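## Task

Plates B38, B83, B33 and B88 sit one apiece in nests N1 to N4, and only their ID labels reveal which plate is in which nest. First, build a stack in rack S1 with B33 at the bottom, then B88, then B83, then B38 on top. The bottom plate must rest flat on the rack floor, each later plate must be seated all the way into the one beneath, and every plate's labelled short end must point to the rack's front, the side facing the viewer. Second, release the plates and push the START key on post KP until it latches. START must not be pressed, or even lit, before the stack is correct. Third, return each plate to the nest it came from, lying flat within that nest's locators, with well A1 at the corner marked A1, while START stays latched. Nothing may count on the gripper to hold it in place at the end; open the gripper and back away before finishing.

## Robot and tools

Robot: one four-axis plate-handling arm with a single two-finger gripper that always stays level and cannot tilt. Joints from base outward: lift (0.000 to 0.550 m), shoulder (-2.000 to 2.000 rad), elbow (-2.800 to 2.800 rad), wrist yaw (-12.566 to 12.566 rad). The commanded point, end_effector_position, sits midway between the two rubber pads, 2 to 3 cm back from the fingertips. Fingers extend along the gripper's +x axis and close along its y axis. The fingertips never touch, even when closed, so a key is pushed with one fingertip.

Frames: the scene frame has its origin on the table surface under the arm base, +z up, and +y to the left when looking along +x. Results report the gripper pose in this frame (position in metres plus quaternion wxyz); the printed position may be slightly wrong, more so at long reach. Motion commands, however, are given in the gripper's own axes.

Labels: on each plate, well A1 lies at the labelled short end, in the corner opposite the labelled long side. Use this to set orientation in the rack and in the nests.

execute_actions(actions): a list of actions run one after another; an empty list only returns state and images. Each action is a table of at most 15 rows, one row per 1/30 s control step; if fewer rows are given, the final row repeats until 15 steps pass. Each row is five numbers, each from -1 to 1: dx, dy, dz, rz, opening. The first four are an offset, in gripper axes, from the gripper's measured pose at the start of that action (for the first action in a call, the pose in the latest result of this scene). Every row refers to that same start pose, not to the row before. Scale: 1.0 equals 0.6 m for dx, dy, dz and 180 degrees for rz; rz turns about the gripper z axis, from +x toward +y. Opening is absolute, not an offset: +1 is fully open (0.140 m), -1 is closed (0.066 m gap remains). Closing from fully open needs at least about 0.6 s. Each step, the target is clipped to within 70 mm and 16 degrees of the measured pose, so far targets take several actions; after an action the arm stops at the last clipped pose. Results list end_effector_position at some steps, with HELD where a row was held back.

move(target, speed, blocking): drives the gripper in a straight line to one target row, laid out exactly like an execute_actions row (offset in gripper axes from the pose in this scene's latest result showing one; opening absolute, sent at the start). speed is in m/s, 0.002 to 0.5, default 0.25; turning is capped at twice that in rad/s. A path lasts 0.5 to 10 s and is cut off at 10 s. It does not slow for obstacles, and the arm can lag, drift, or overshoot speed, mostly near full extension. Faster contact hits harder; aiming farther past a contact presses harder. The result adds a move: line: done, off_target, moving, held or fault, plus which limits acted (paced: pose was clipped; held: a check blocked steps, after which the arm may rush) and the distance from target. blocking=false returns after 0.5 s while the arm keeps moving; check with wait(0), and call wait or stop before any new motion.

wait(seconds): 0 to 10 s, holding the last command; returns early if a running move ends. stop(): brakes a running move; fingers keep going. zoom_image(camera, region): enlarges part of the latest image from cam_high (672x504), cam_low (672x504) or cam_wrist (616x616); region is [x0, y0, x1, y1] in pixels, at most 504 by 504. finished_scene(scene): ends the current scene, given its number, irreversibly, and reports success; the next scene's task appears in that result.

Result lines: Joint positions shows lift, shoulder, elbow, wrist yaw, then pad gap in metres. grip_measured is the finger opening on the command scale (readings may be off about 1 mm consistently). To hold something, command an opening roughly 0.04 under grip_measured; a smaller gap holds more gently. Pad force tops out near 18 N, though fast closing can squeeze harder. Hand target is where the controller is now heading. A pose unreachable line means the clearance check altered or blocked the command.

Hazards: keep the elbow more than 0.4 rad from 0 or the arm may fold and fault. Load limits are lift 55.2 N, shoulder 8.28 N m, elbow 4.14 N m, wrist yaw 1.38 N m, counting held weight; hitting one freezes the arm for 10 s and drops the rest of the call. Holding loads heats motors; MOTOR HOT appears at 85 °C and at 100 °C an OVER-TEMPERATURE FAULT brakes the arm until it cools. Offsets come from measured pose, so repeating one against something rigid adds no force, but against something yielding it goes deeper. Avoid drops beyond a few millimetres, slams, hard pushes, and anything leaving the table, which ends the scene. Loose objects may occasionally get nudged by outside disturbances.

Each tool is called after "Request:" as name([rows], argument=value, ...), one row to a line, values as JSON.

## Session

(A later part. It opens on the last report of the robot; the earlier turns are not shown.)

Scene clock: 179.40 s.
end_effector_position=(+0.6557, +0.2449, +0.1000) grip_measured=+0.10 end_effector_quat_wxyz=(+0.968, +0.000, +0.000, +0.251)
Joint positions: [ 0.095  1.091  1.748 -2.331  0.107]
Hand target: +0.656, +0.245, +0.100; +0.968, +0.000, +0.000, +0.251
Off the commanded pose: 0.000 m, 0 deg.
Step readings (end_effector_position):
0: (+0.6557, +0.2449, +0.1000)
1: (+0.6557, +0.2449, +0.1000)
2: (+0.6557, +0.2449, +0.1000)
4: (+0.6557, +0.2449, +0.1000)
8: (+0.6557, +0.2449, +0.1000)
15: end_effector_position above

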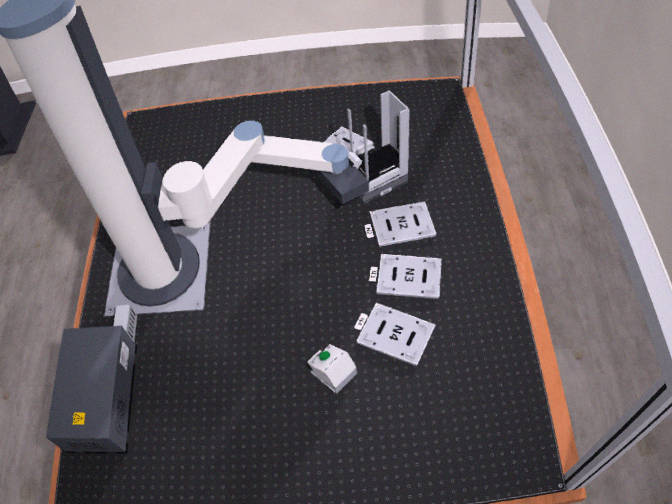

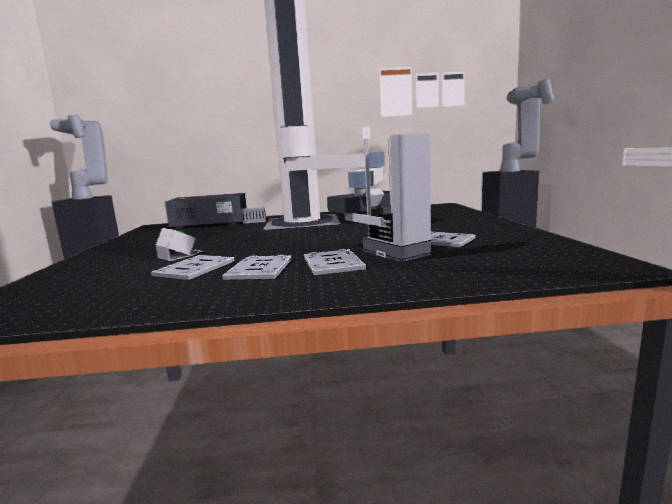

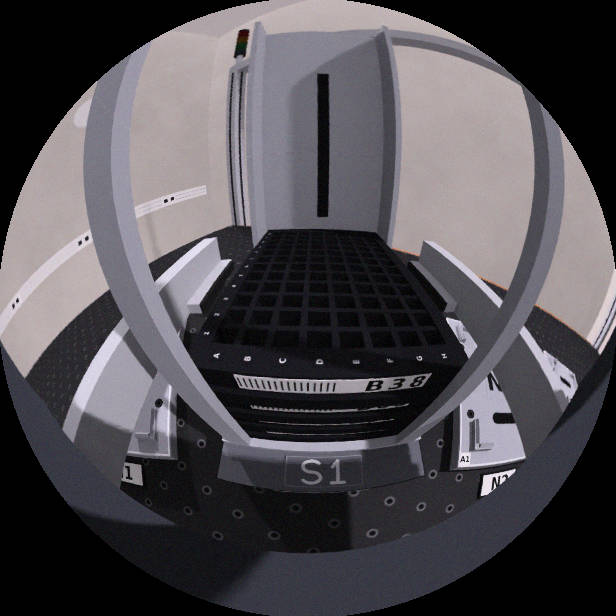

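Request:
move(target=[0.2998,-0.0003,0,0,0.1])

Request:
execute_actions([
  [[0,0,0,0,-0.38]],
  [[0,0,0,0,-0.515]],
])

Request:
move(target=[0,0,0.3755,0,-0.515], speed=0.2)

Request:
move(target=[-0.4321,-0.7391,0,-0.3126,-0.515])

Scene clock: 211.67 s.
end_effector_position=(+0.6557, +0.2449, +0.0998) grip_measured=+0.10 end_effector_quat_wxyz=(+0.968, +0.000, +0.000, +0.252)
Joint positions: [ 0.095  1.091  1.748 -2.33   0.107]
Hand target: +0.656, +0.245, +0.100; +0.968, +0.000, +0.000, +0.251
Off the commanded pose: 0.000 m, 0 deg.
move: done

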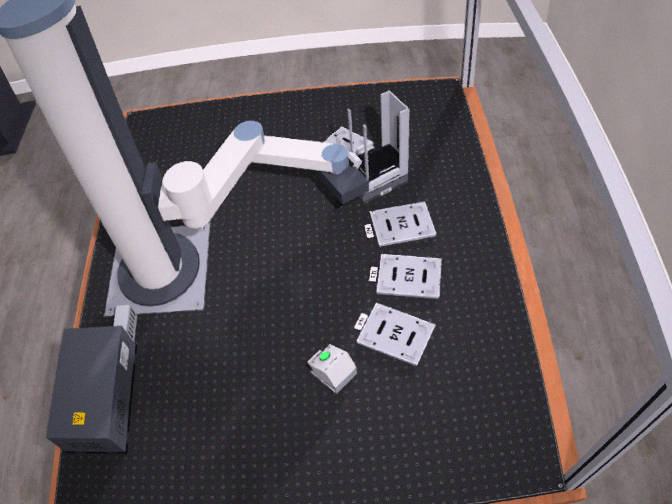

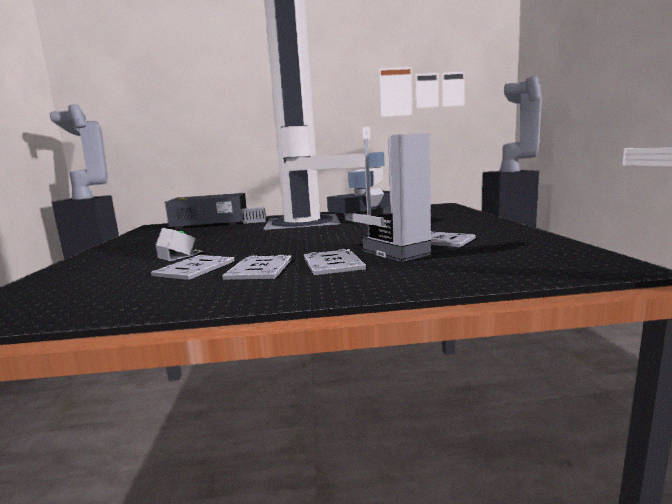

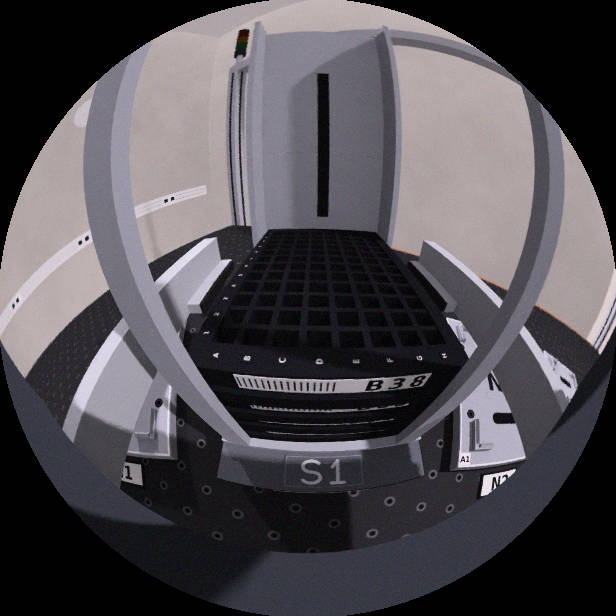

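Scene clock: 212.67 s.
end_effector_position=(+0.6557, +0.2449, +0.0998) grip_measured=-0.47 end_effector_quat_wxyz=(+0.968, +0.000, +0.000, +0.252)
Joint positions: [ 0.095  1.091  1.748 -2.33   0.086]
Hand target: +0.656, +0.245, +0.100; +0.968, +0.000, +0.000, +0.252
Off the commanded pose: 0.000 m, 0 deg.
Step readings (end_effector_position; steps 1 to 15: 1st action; 16 to 30: 2nd action):
0: (+0.6557, +0.2449, +0.0998)
1: (+0.6557, +0.2449, +0.0998)
2: (+0.6557, +0.2449, +0.0998)
4: (+0.6557, +0.2449, +0.0998)
8: (+0.6557, +0.2449, +0.0998)
15: (+0.6557, +0.2449, +0.0998)
16: (+0.6557, +0.2449, +0.0998)
17: (+0.6557, +0.2449, +0.0998)
19: (+0.6557, +0.2449, +0.0998)
23: (+0.6557, +0.2449, +0.0998)
30: end_effector_position above

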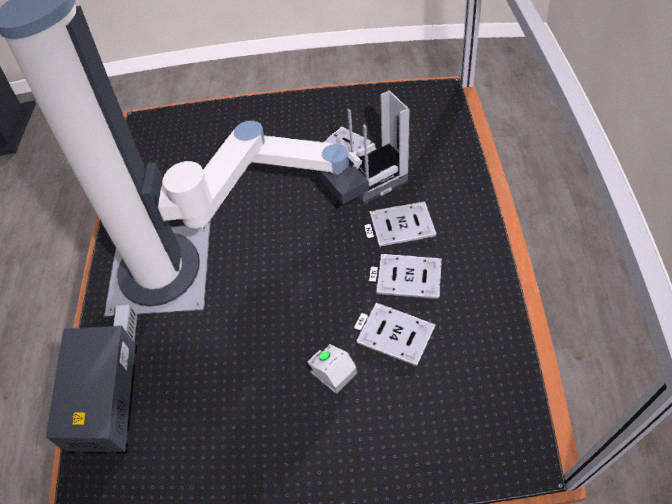

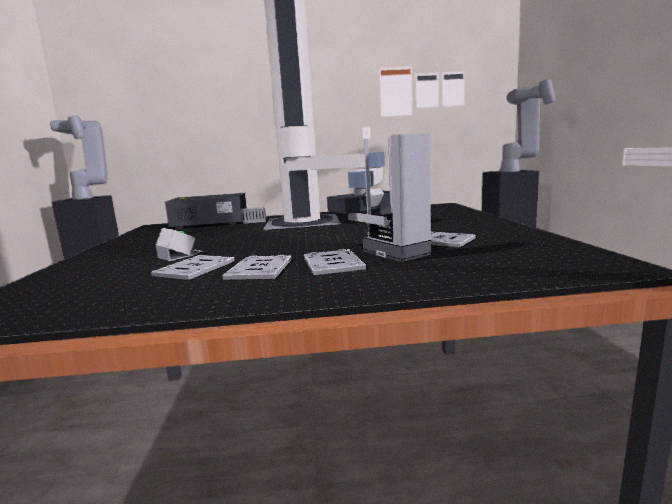

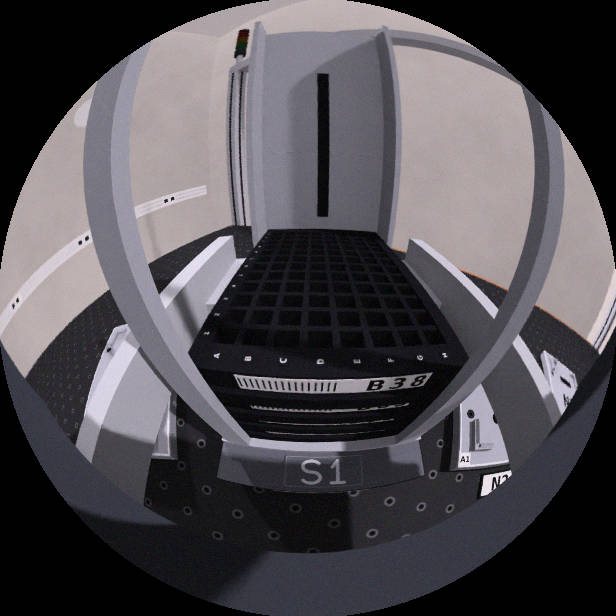

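Scene clock: 214.20 s.
end_effector_position=(+0.6557, +0.2449, +0.3251) grip_measured=-0.47 end_effector_quat_wxyz=(+0.968, +0.000, +0.000, +0.252)
Joint positions: [ 0.32   1.091  1.748 -2.33   0.086]
Hand target: +0.656, +0.245, +0.325; +0.968, +0.000, +0.000, +0.252
Off the commanded pose: 0.000 m, 0 deg.
move: done

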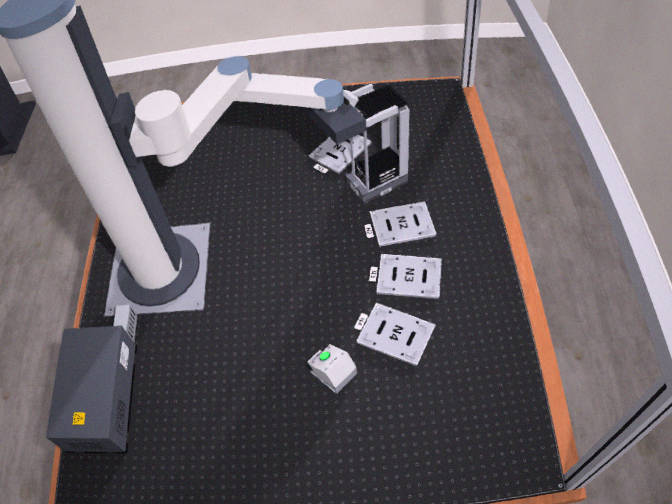

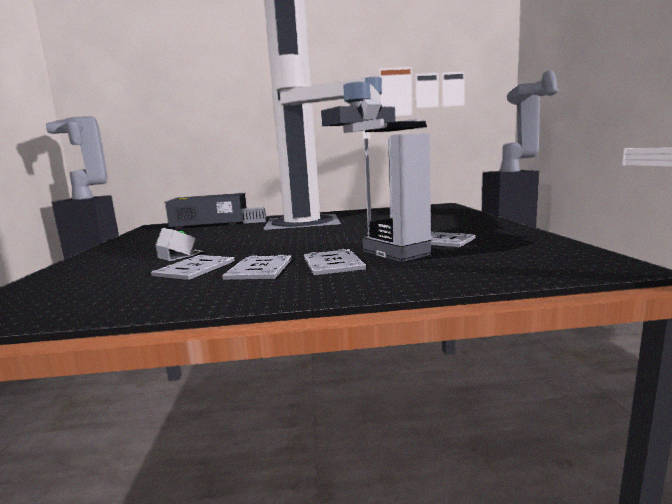

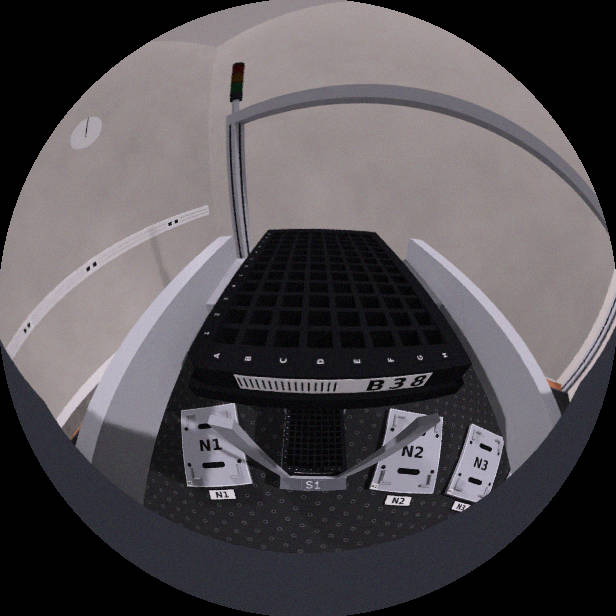

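Scene clock: 216.67 s.
end_effector_position=(+0.6449, -0.2688, +0.3251) grip_measured=-0.47 end_effector_quat_wxyz=(+0.972, +0.000, +0.000, -0.235)
Joint positions: [ 0.32   0.092  1.76  -2.325  0.086]
Hand target: +0.645, -0.269, +0.325; +0.972, +0.000, +0.000, -0.235
Off the commanded pose: 0.000 m, 0 deg.
move: done

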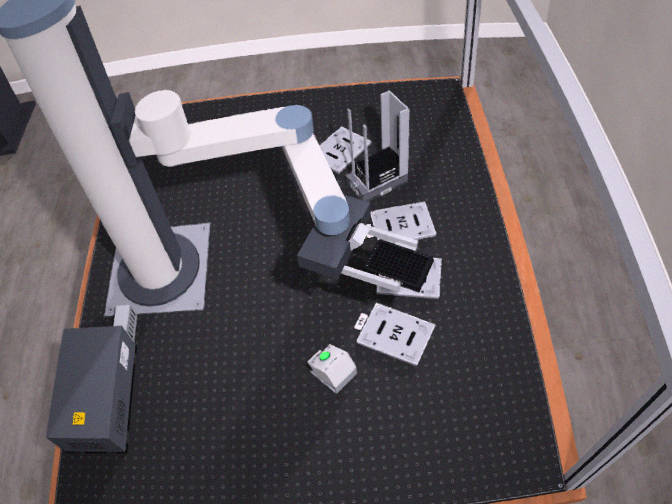

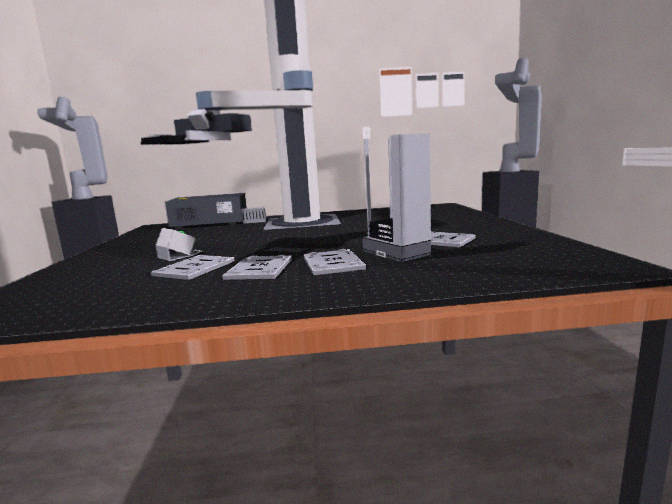

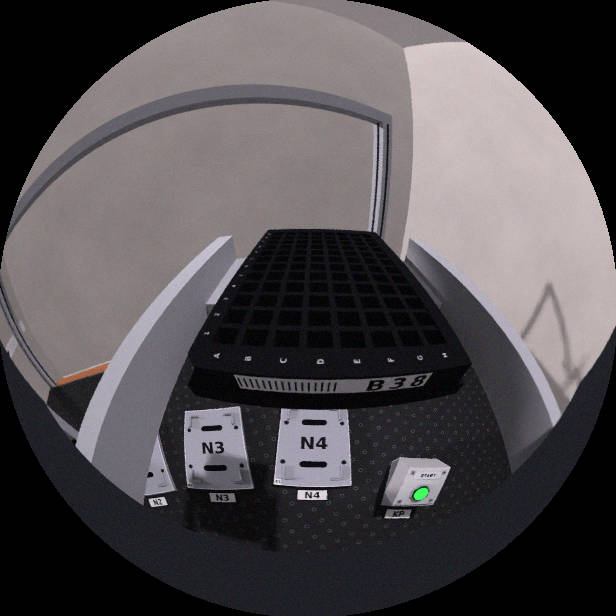

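Request:
move(target=[0,0,-0.465,0,-0.515])

Request:
move(target=[0,0,-0.0245,0,-0.515], speed=0.015)

Request:
execute_actions([
  [[0,0,0,0,0.1]],
])

Request:
move(target=[-0.15,0,0.0925,0,0.1])

Request:
move(target=[-0.3916,0.5205,0,0.3124,0.1], speed=0.35)

Scene clock: 225.10 s.
end_effector_position=(+0.6449, -0.2688, +0.0461) grip_measured=-0.47 end_effector_quat_wxyz=(+0.972, +0.000, +0.000, -0.235)
Joint positions: [ 0.041  0.092  1.76  -2.325  0.086]
Hand target: +0.645, -0.269, +0.046; +0.972, +0.000, +0.000, -0.235
Off the commanded pose: 0.000 m, 0 deg.
move: done

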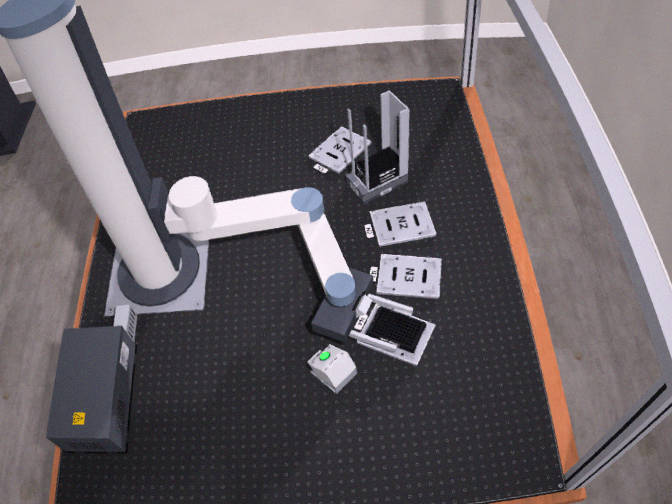

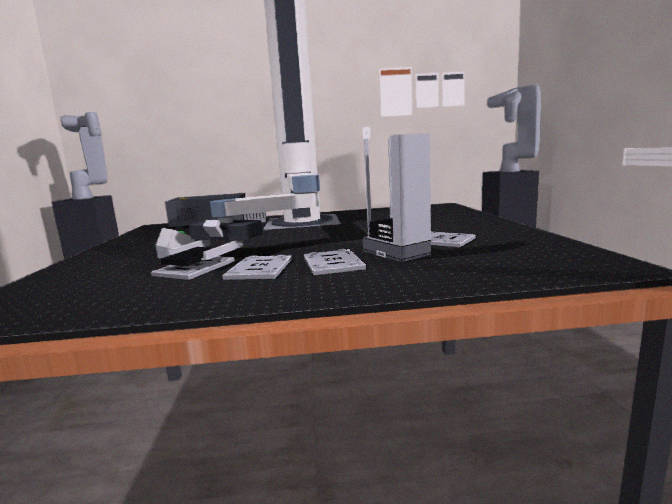

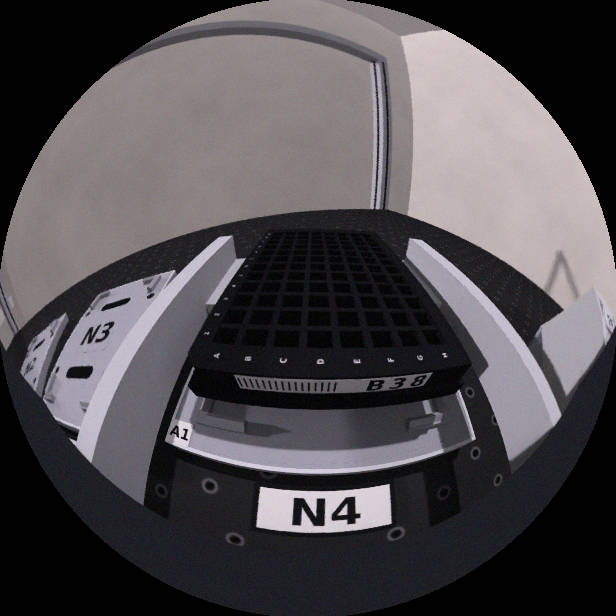

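Scene clock: 226.30 s.
end_effector_position=(+0.6449, -0.2688, +0.0313) grip_measured=-0.47 end_effector_quat_wxyz=(+0.972, +0.000, +0.000, -0.235)
Joint positions: [ 0.026  0.092  1.76  -2.325  0.086]
Hand target: +0.645, -0.269, +0.031; +0.972, +0.000, +0.000, -0.235
Off the commanded pose: 0.000 m, 0 deg.
move: done

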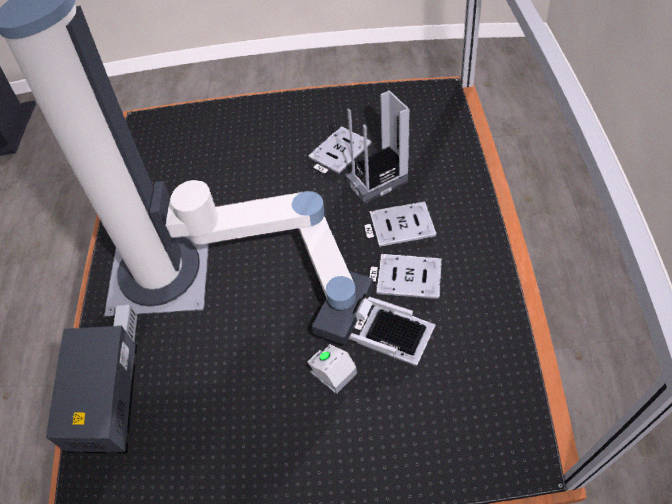

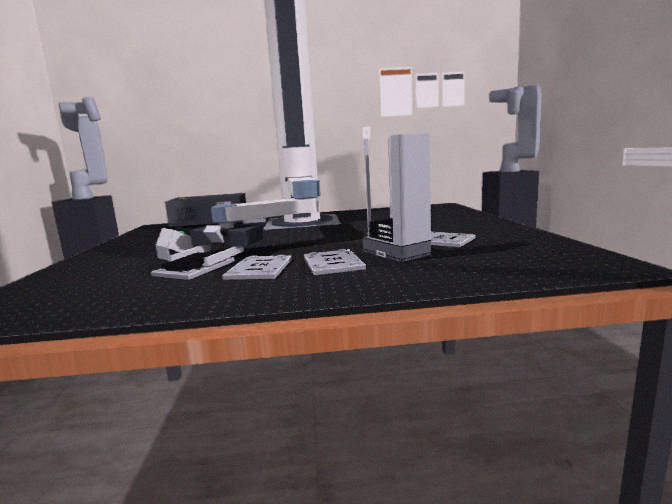

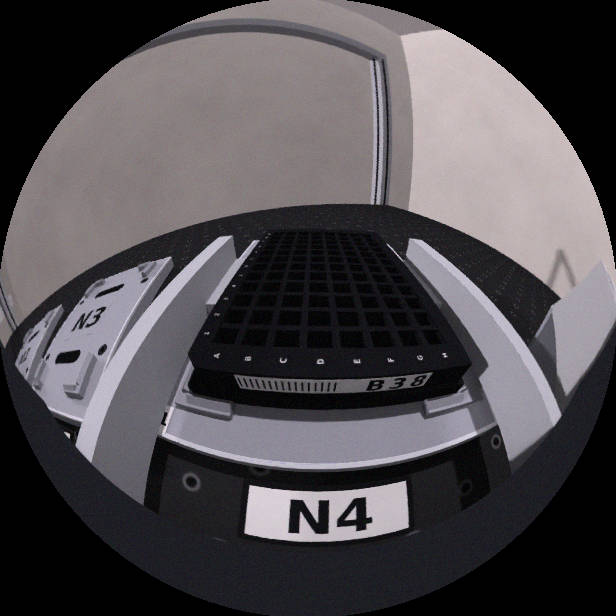

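Scene clock: 226.80 s.
end_effector_position=(+0.6449, -0.2688, +0.0313) grip_measured=+0.10 end_effector_quat_wxyz=(+0.972, +0.000, +0.000, -0.235)
Joint positions: [ 0.026  0.092  1.76  -2.325  0.107]
Hand target: +0.645, -0.269, +0.031; +0.972, +0.000, +0.000, -0.235
Off the commanded pose: 0.000 m, 0 deg.
Step readings (end_effector_position):
0: (+0.6449, -0.2688, +0.0313)
1: (+0.6449, -0.2688, +0.0313)
2: (+0.6449, -0.2688, +0.0313)
4: (+0.6449, -0.2688, +0.0313)
8: (+0.6449, -0.2688, +0.0313)
15: end_effector_position above

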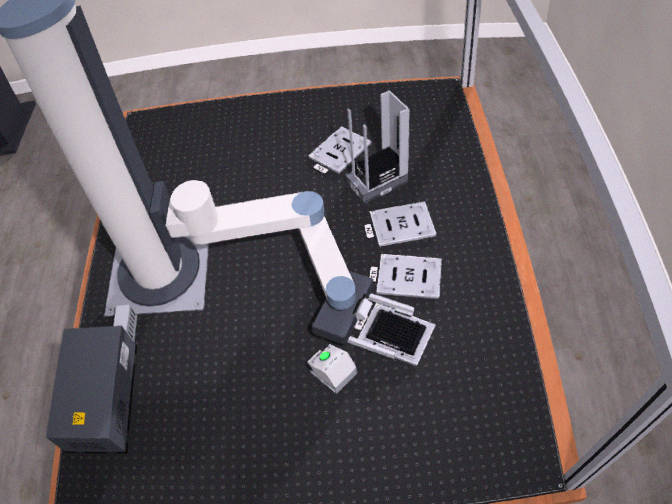

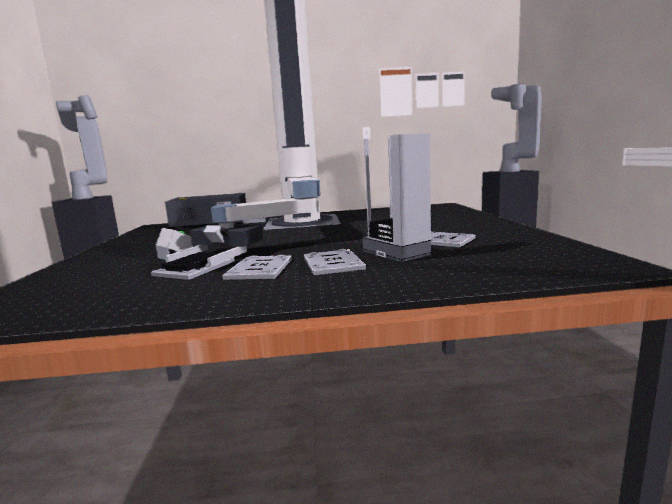

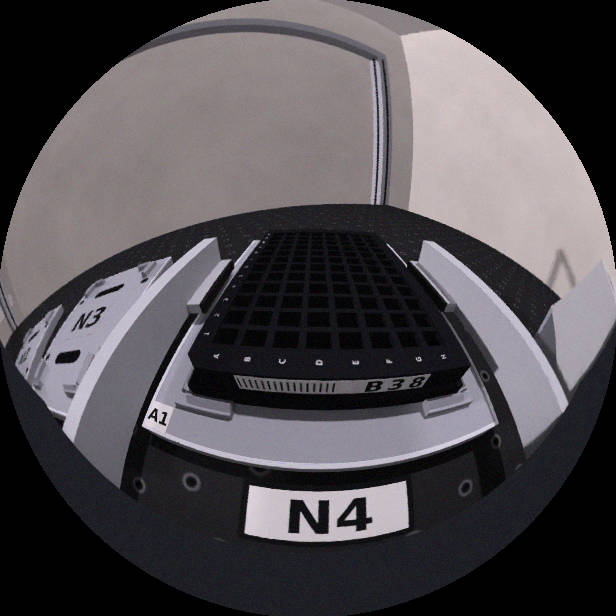

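Scene clock: 227.60 s.
end_effector_position=(+0.5648, -0.2278, +0.0869) grip_measured=+0.10 end_effector_quat_wxyz=(+0.972, +0.000, +0.000, -0.235)
Joint positions: [ 0.082  0.275  1.278 -2.027  0.107]
Hand target: +0.565, -0.228, +0.087; +0.972, +0.000, +0.000, -0.235
Off the commanded pose: 0.000 m, 0 deg.
move: done

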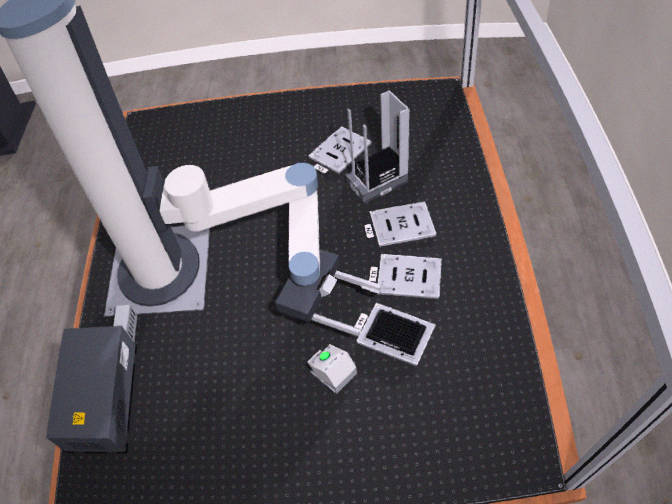

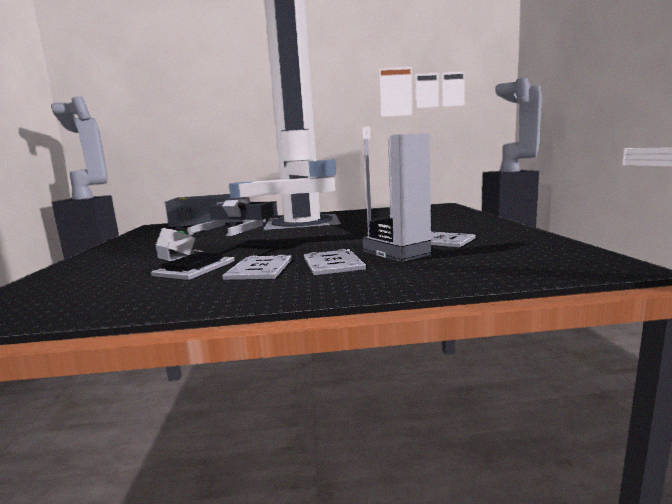

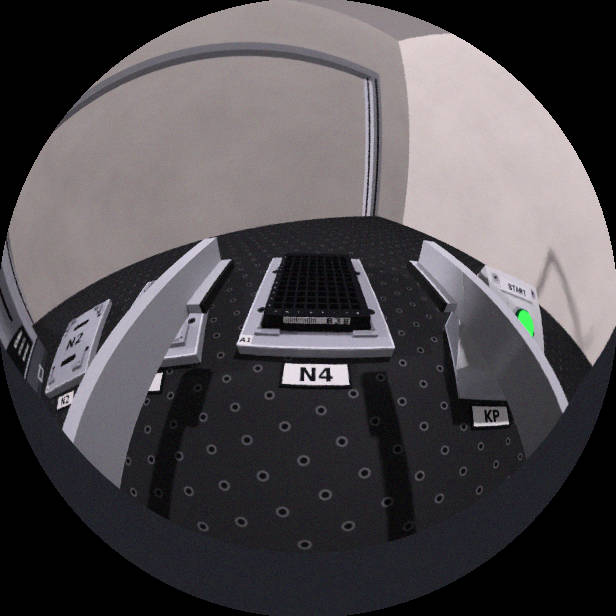

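Scene clock: 229.43 s.
end_effector_position=(+0.4983, +0.1576, +0.0869) grip_measured=+0.10 end_effector_quat_wxyz=(+0.968, +0.000, +0.000, +0.251)
Joint positions: [ 0.082  1.393  0.861 -1.746  0.107]
Hand target: +0.498, +0.157, +0.087; +0.968, +0.000, +0.000, +0.251
Off the commanded pose: 0.000 m, 0 deg.
move: done

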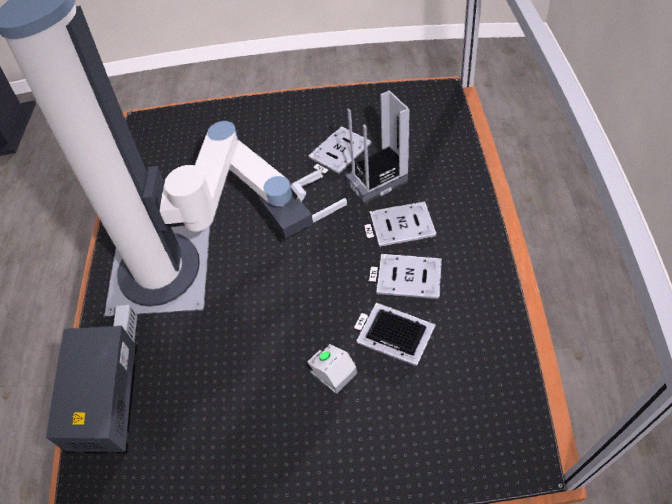

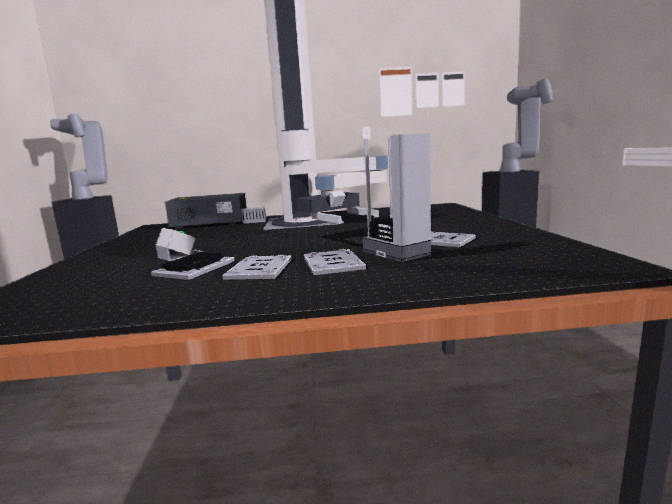

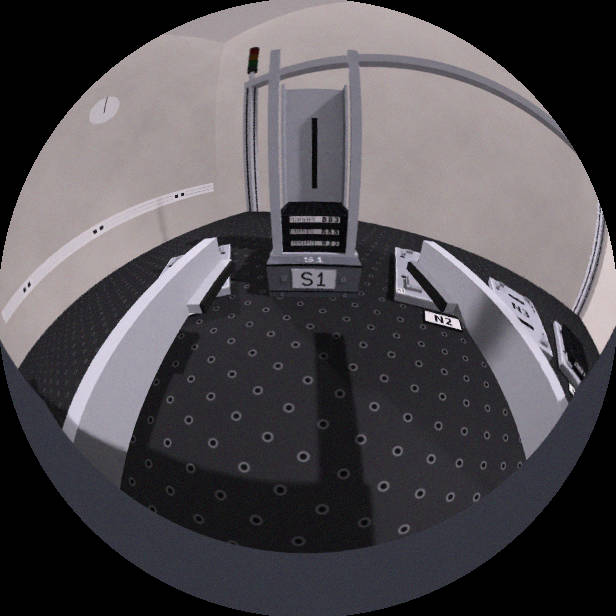

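Request:
move(target=[0.2995,-0.0005,0,0,0.1])

Request:
execute_actions([
  [[0,0,0,0,-0.38]],
  [[0,0,0,0,-0.52]],
])

Request:
move(target=[0,0,0.397,0,-0.52], speed=0.2)

Request:
move(target=[-0.0404,0.2996,0,0.1144,-0.52])

Request:
move(target=[0,0,-0.465,0,-0.52])

Scene clock: 238.90 s.
end_effector_position=(+0.6555, +0.2447, +0.0869) grip_measured=+0.10 end_effector_quat_wxyz=(+0.968, +0.000, +0.000, +0.251)
Joint positions: [ 0.082  1.091  1.746 -2.329  0.107]
Hand target: +0.656, +0.245, +0.087; +0.968, +0.000, +0.000, +0.251
Off the commanded pose: 0.000 m, 0 deg.
move: done

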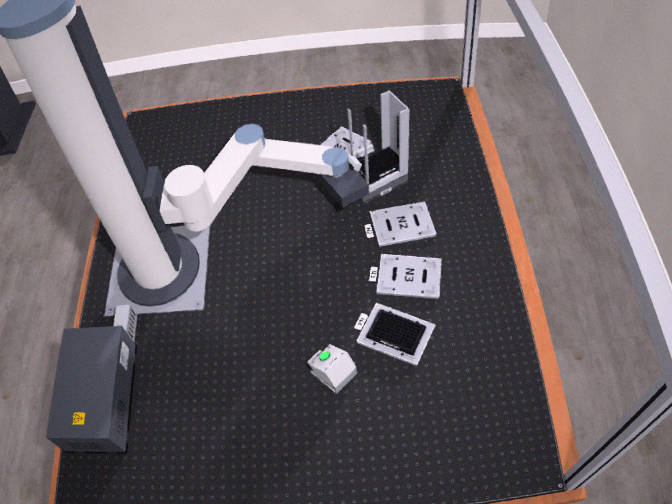

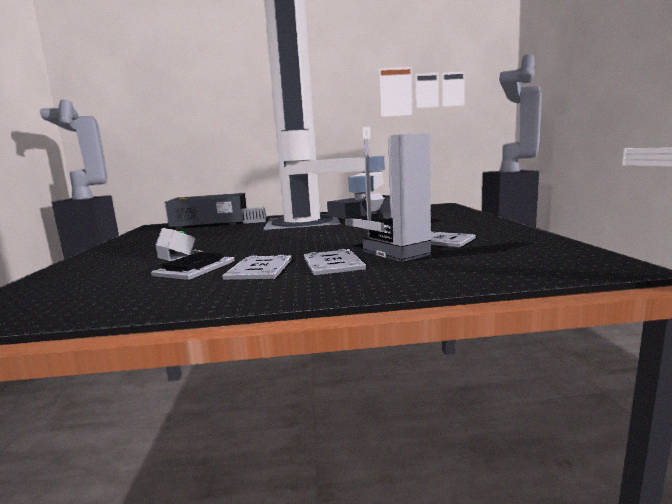

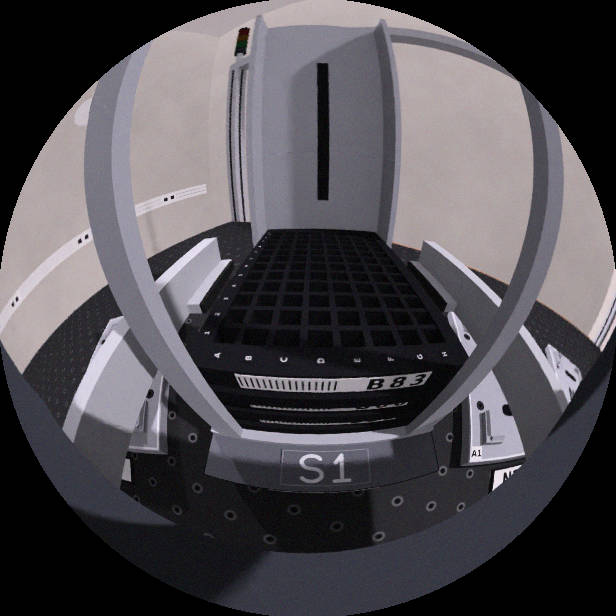

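Scene clock: 239.90 s.
end_effector_position=(+0.6555, +0.2447, +0.0869) grip_measured=-0.48 end_effector_quat_wxyz=(+0.968, +0.000, +0.000, +0.251)
Joint positions: [ 0.082  1.091  1.746 -2.329  0.085]
Hand target: +0.656, +0.245, +0.087; +0.968, +0.000, +0.000, +0.251
Off the commanded pose: 0.000 m, 0 deg.
Step readings (end_effector_position; steps 1 to 15: 1st action; 16 to 30: 2nd action):
0: (+0.6555, +0.2447, +0.0869)
1: (+0.6555, +0.2447, +0.0869)
2: (+0.6555, +0.2447, +0.0869)
4: (+0.6555, +0.2447, +0.0869)
8: (+0.6555, +0.2447, +0.0869)
15: (+0.6555, +0.2447, +0.0869)
16: (+0.6555, +0.2447, +0.0869)
17: (+0.6555, +0.2447, +0.0869)
19: (+0.6555, +0.2447, +0.0869)
23: (+0.6555, +0.2447, +0.0869)
30: end_effector_position above

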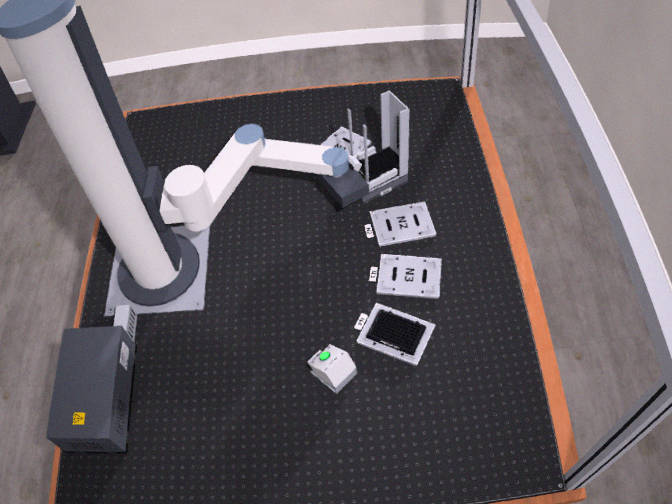

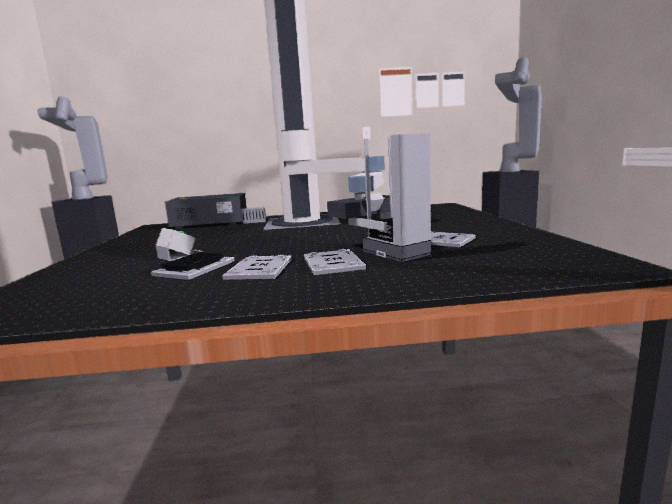

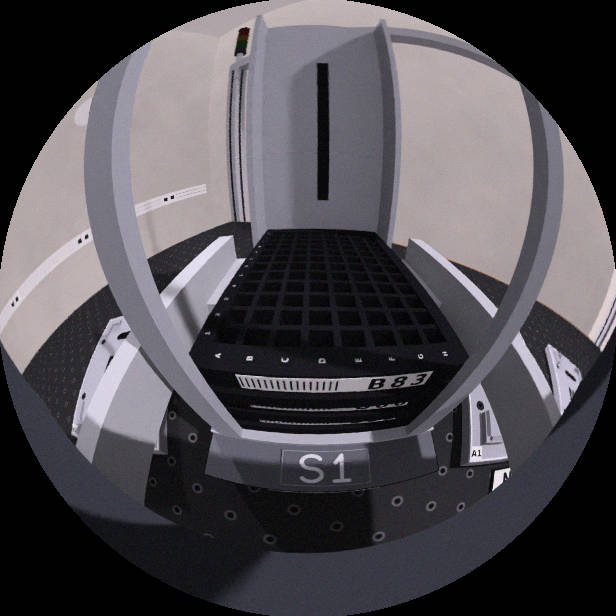

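Scene clock: 241.50 s.
end_effector_position=(+0.6555, +0.2447, +0.3251) grip_measured=-0.48 end_effector_quat_wxyz=(+0.968, +0.000, +0.000, +0.251)
Joint positions: [ 0.32   1.091  1.746 -2.329  0.085]
Hand target: +0.656, +0.245, +0.325; +0.968, +0.000, +0.000, +0.251
Off the commanded pose: 0.000 m, 0 deg.
move: done

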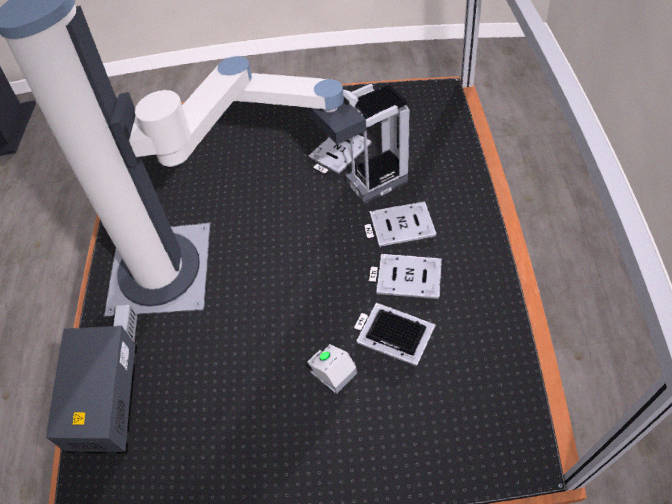

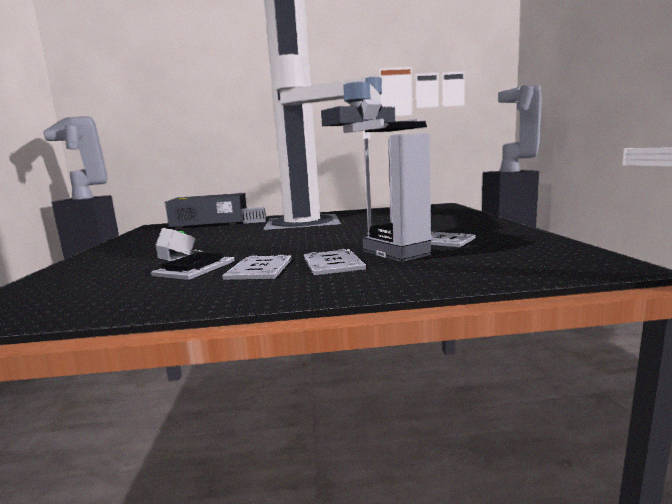

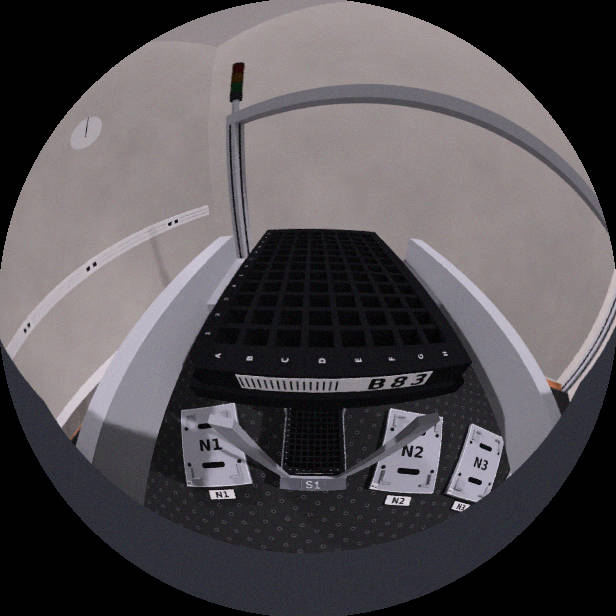

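Scene clock: 242.57 s.
end_effector_position=(+0.5468, +0.3901, +0.3251) grip_measured=-0.48 end_effector_quat_wxyz=(+0.907, +0.000, +0.000, +0.421)
Joint positions: [ 0.32   1.422  1.746 -2.3    0.085]
Hand target: +0.547, +0.390, +0.325; +0.907, +0.000, +0.000, +0.420
Off the commanded pose: 0.000 m, 0 deg.
move: done

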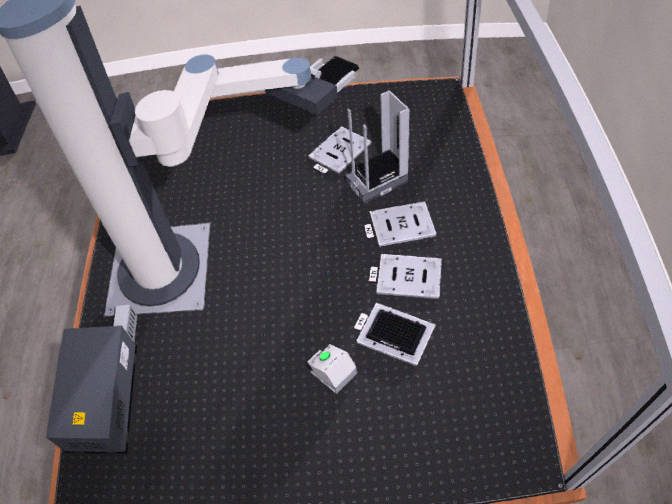

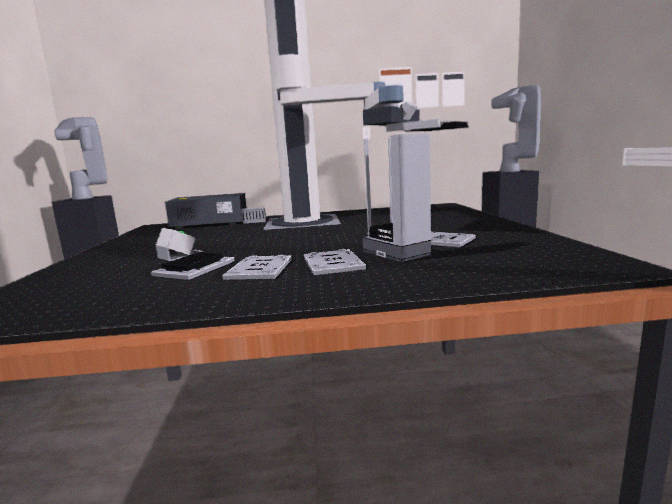

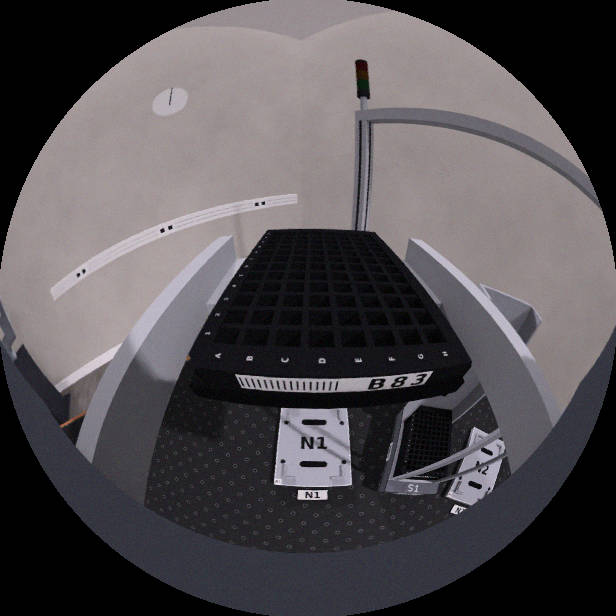

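Scene clock: 244.10 s.
end_effector_position=(+0.5468, +0.3901, +0.0460) grip_measured=-0.48 end_effector_quat_wxyz=(+0.907, +0.000, +0.000, +0.421)
Joint positions: [ 0.041  1.422  1.746 -2.3    0.085]
Hand target: +0.547, +0.390, +0.046; +0.907, +0.000, +0.000, +0.421
Off the commanded pose: 0.000 m, 0 deg.
move: done

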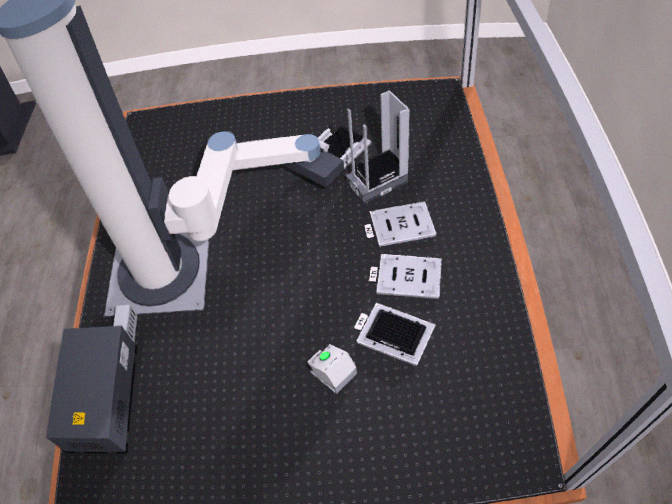

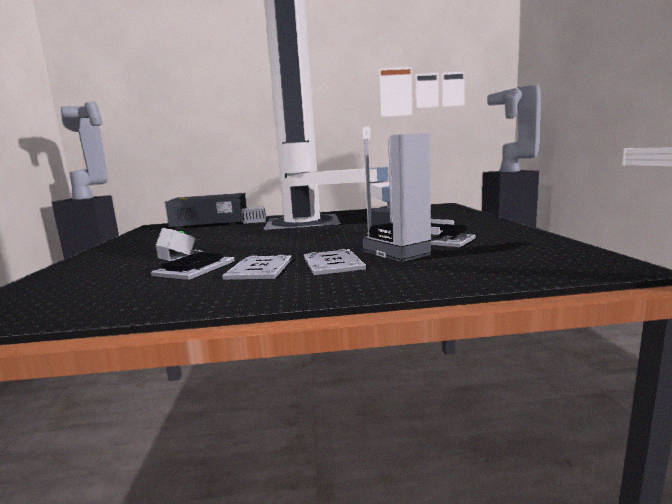

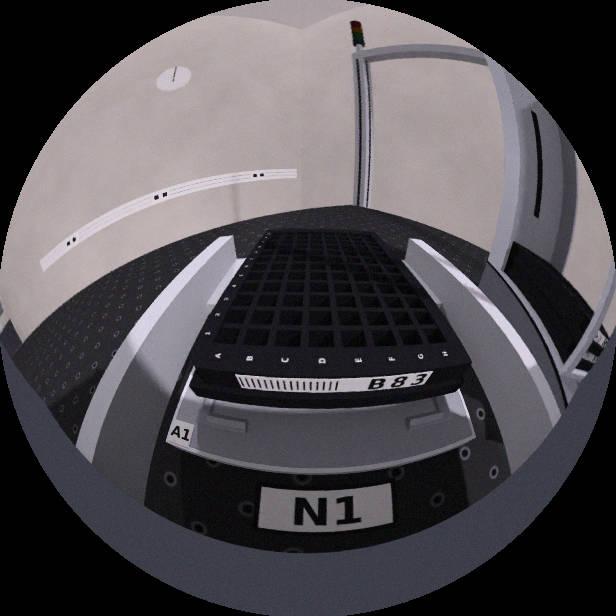

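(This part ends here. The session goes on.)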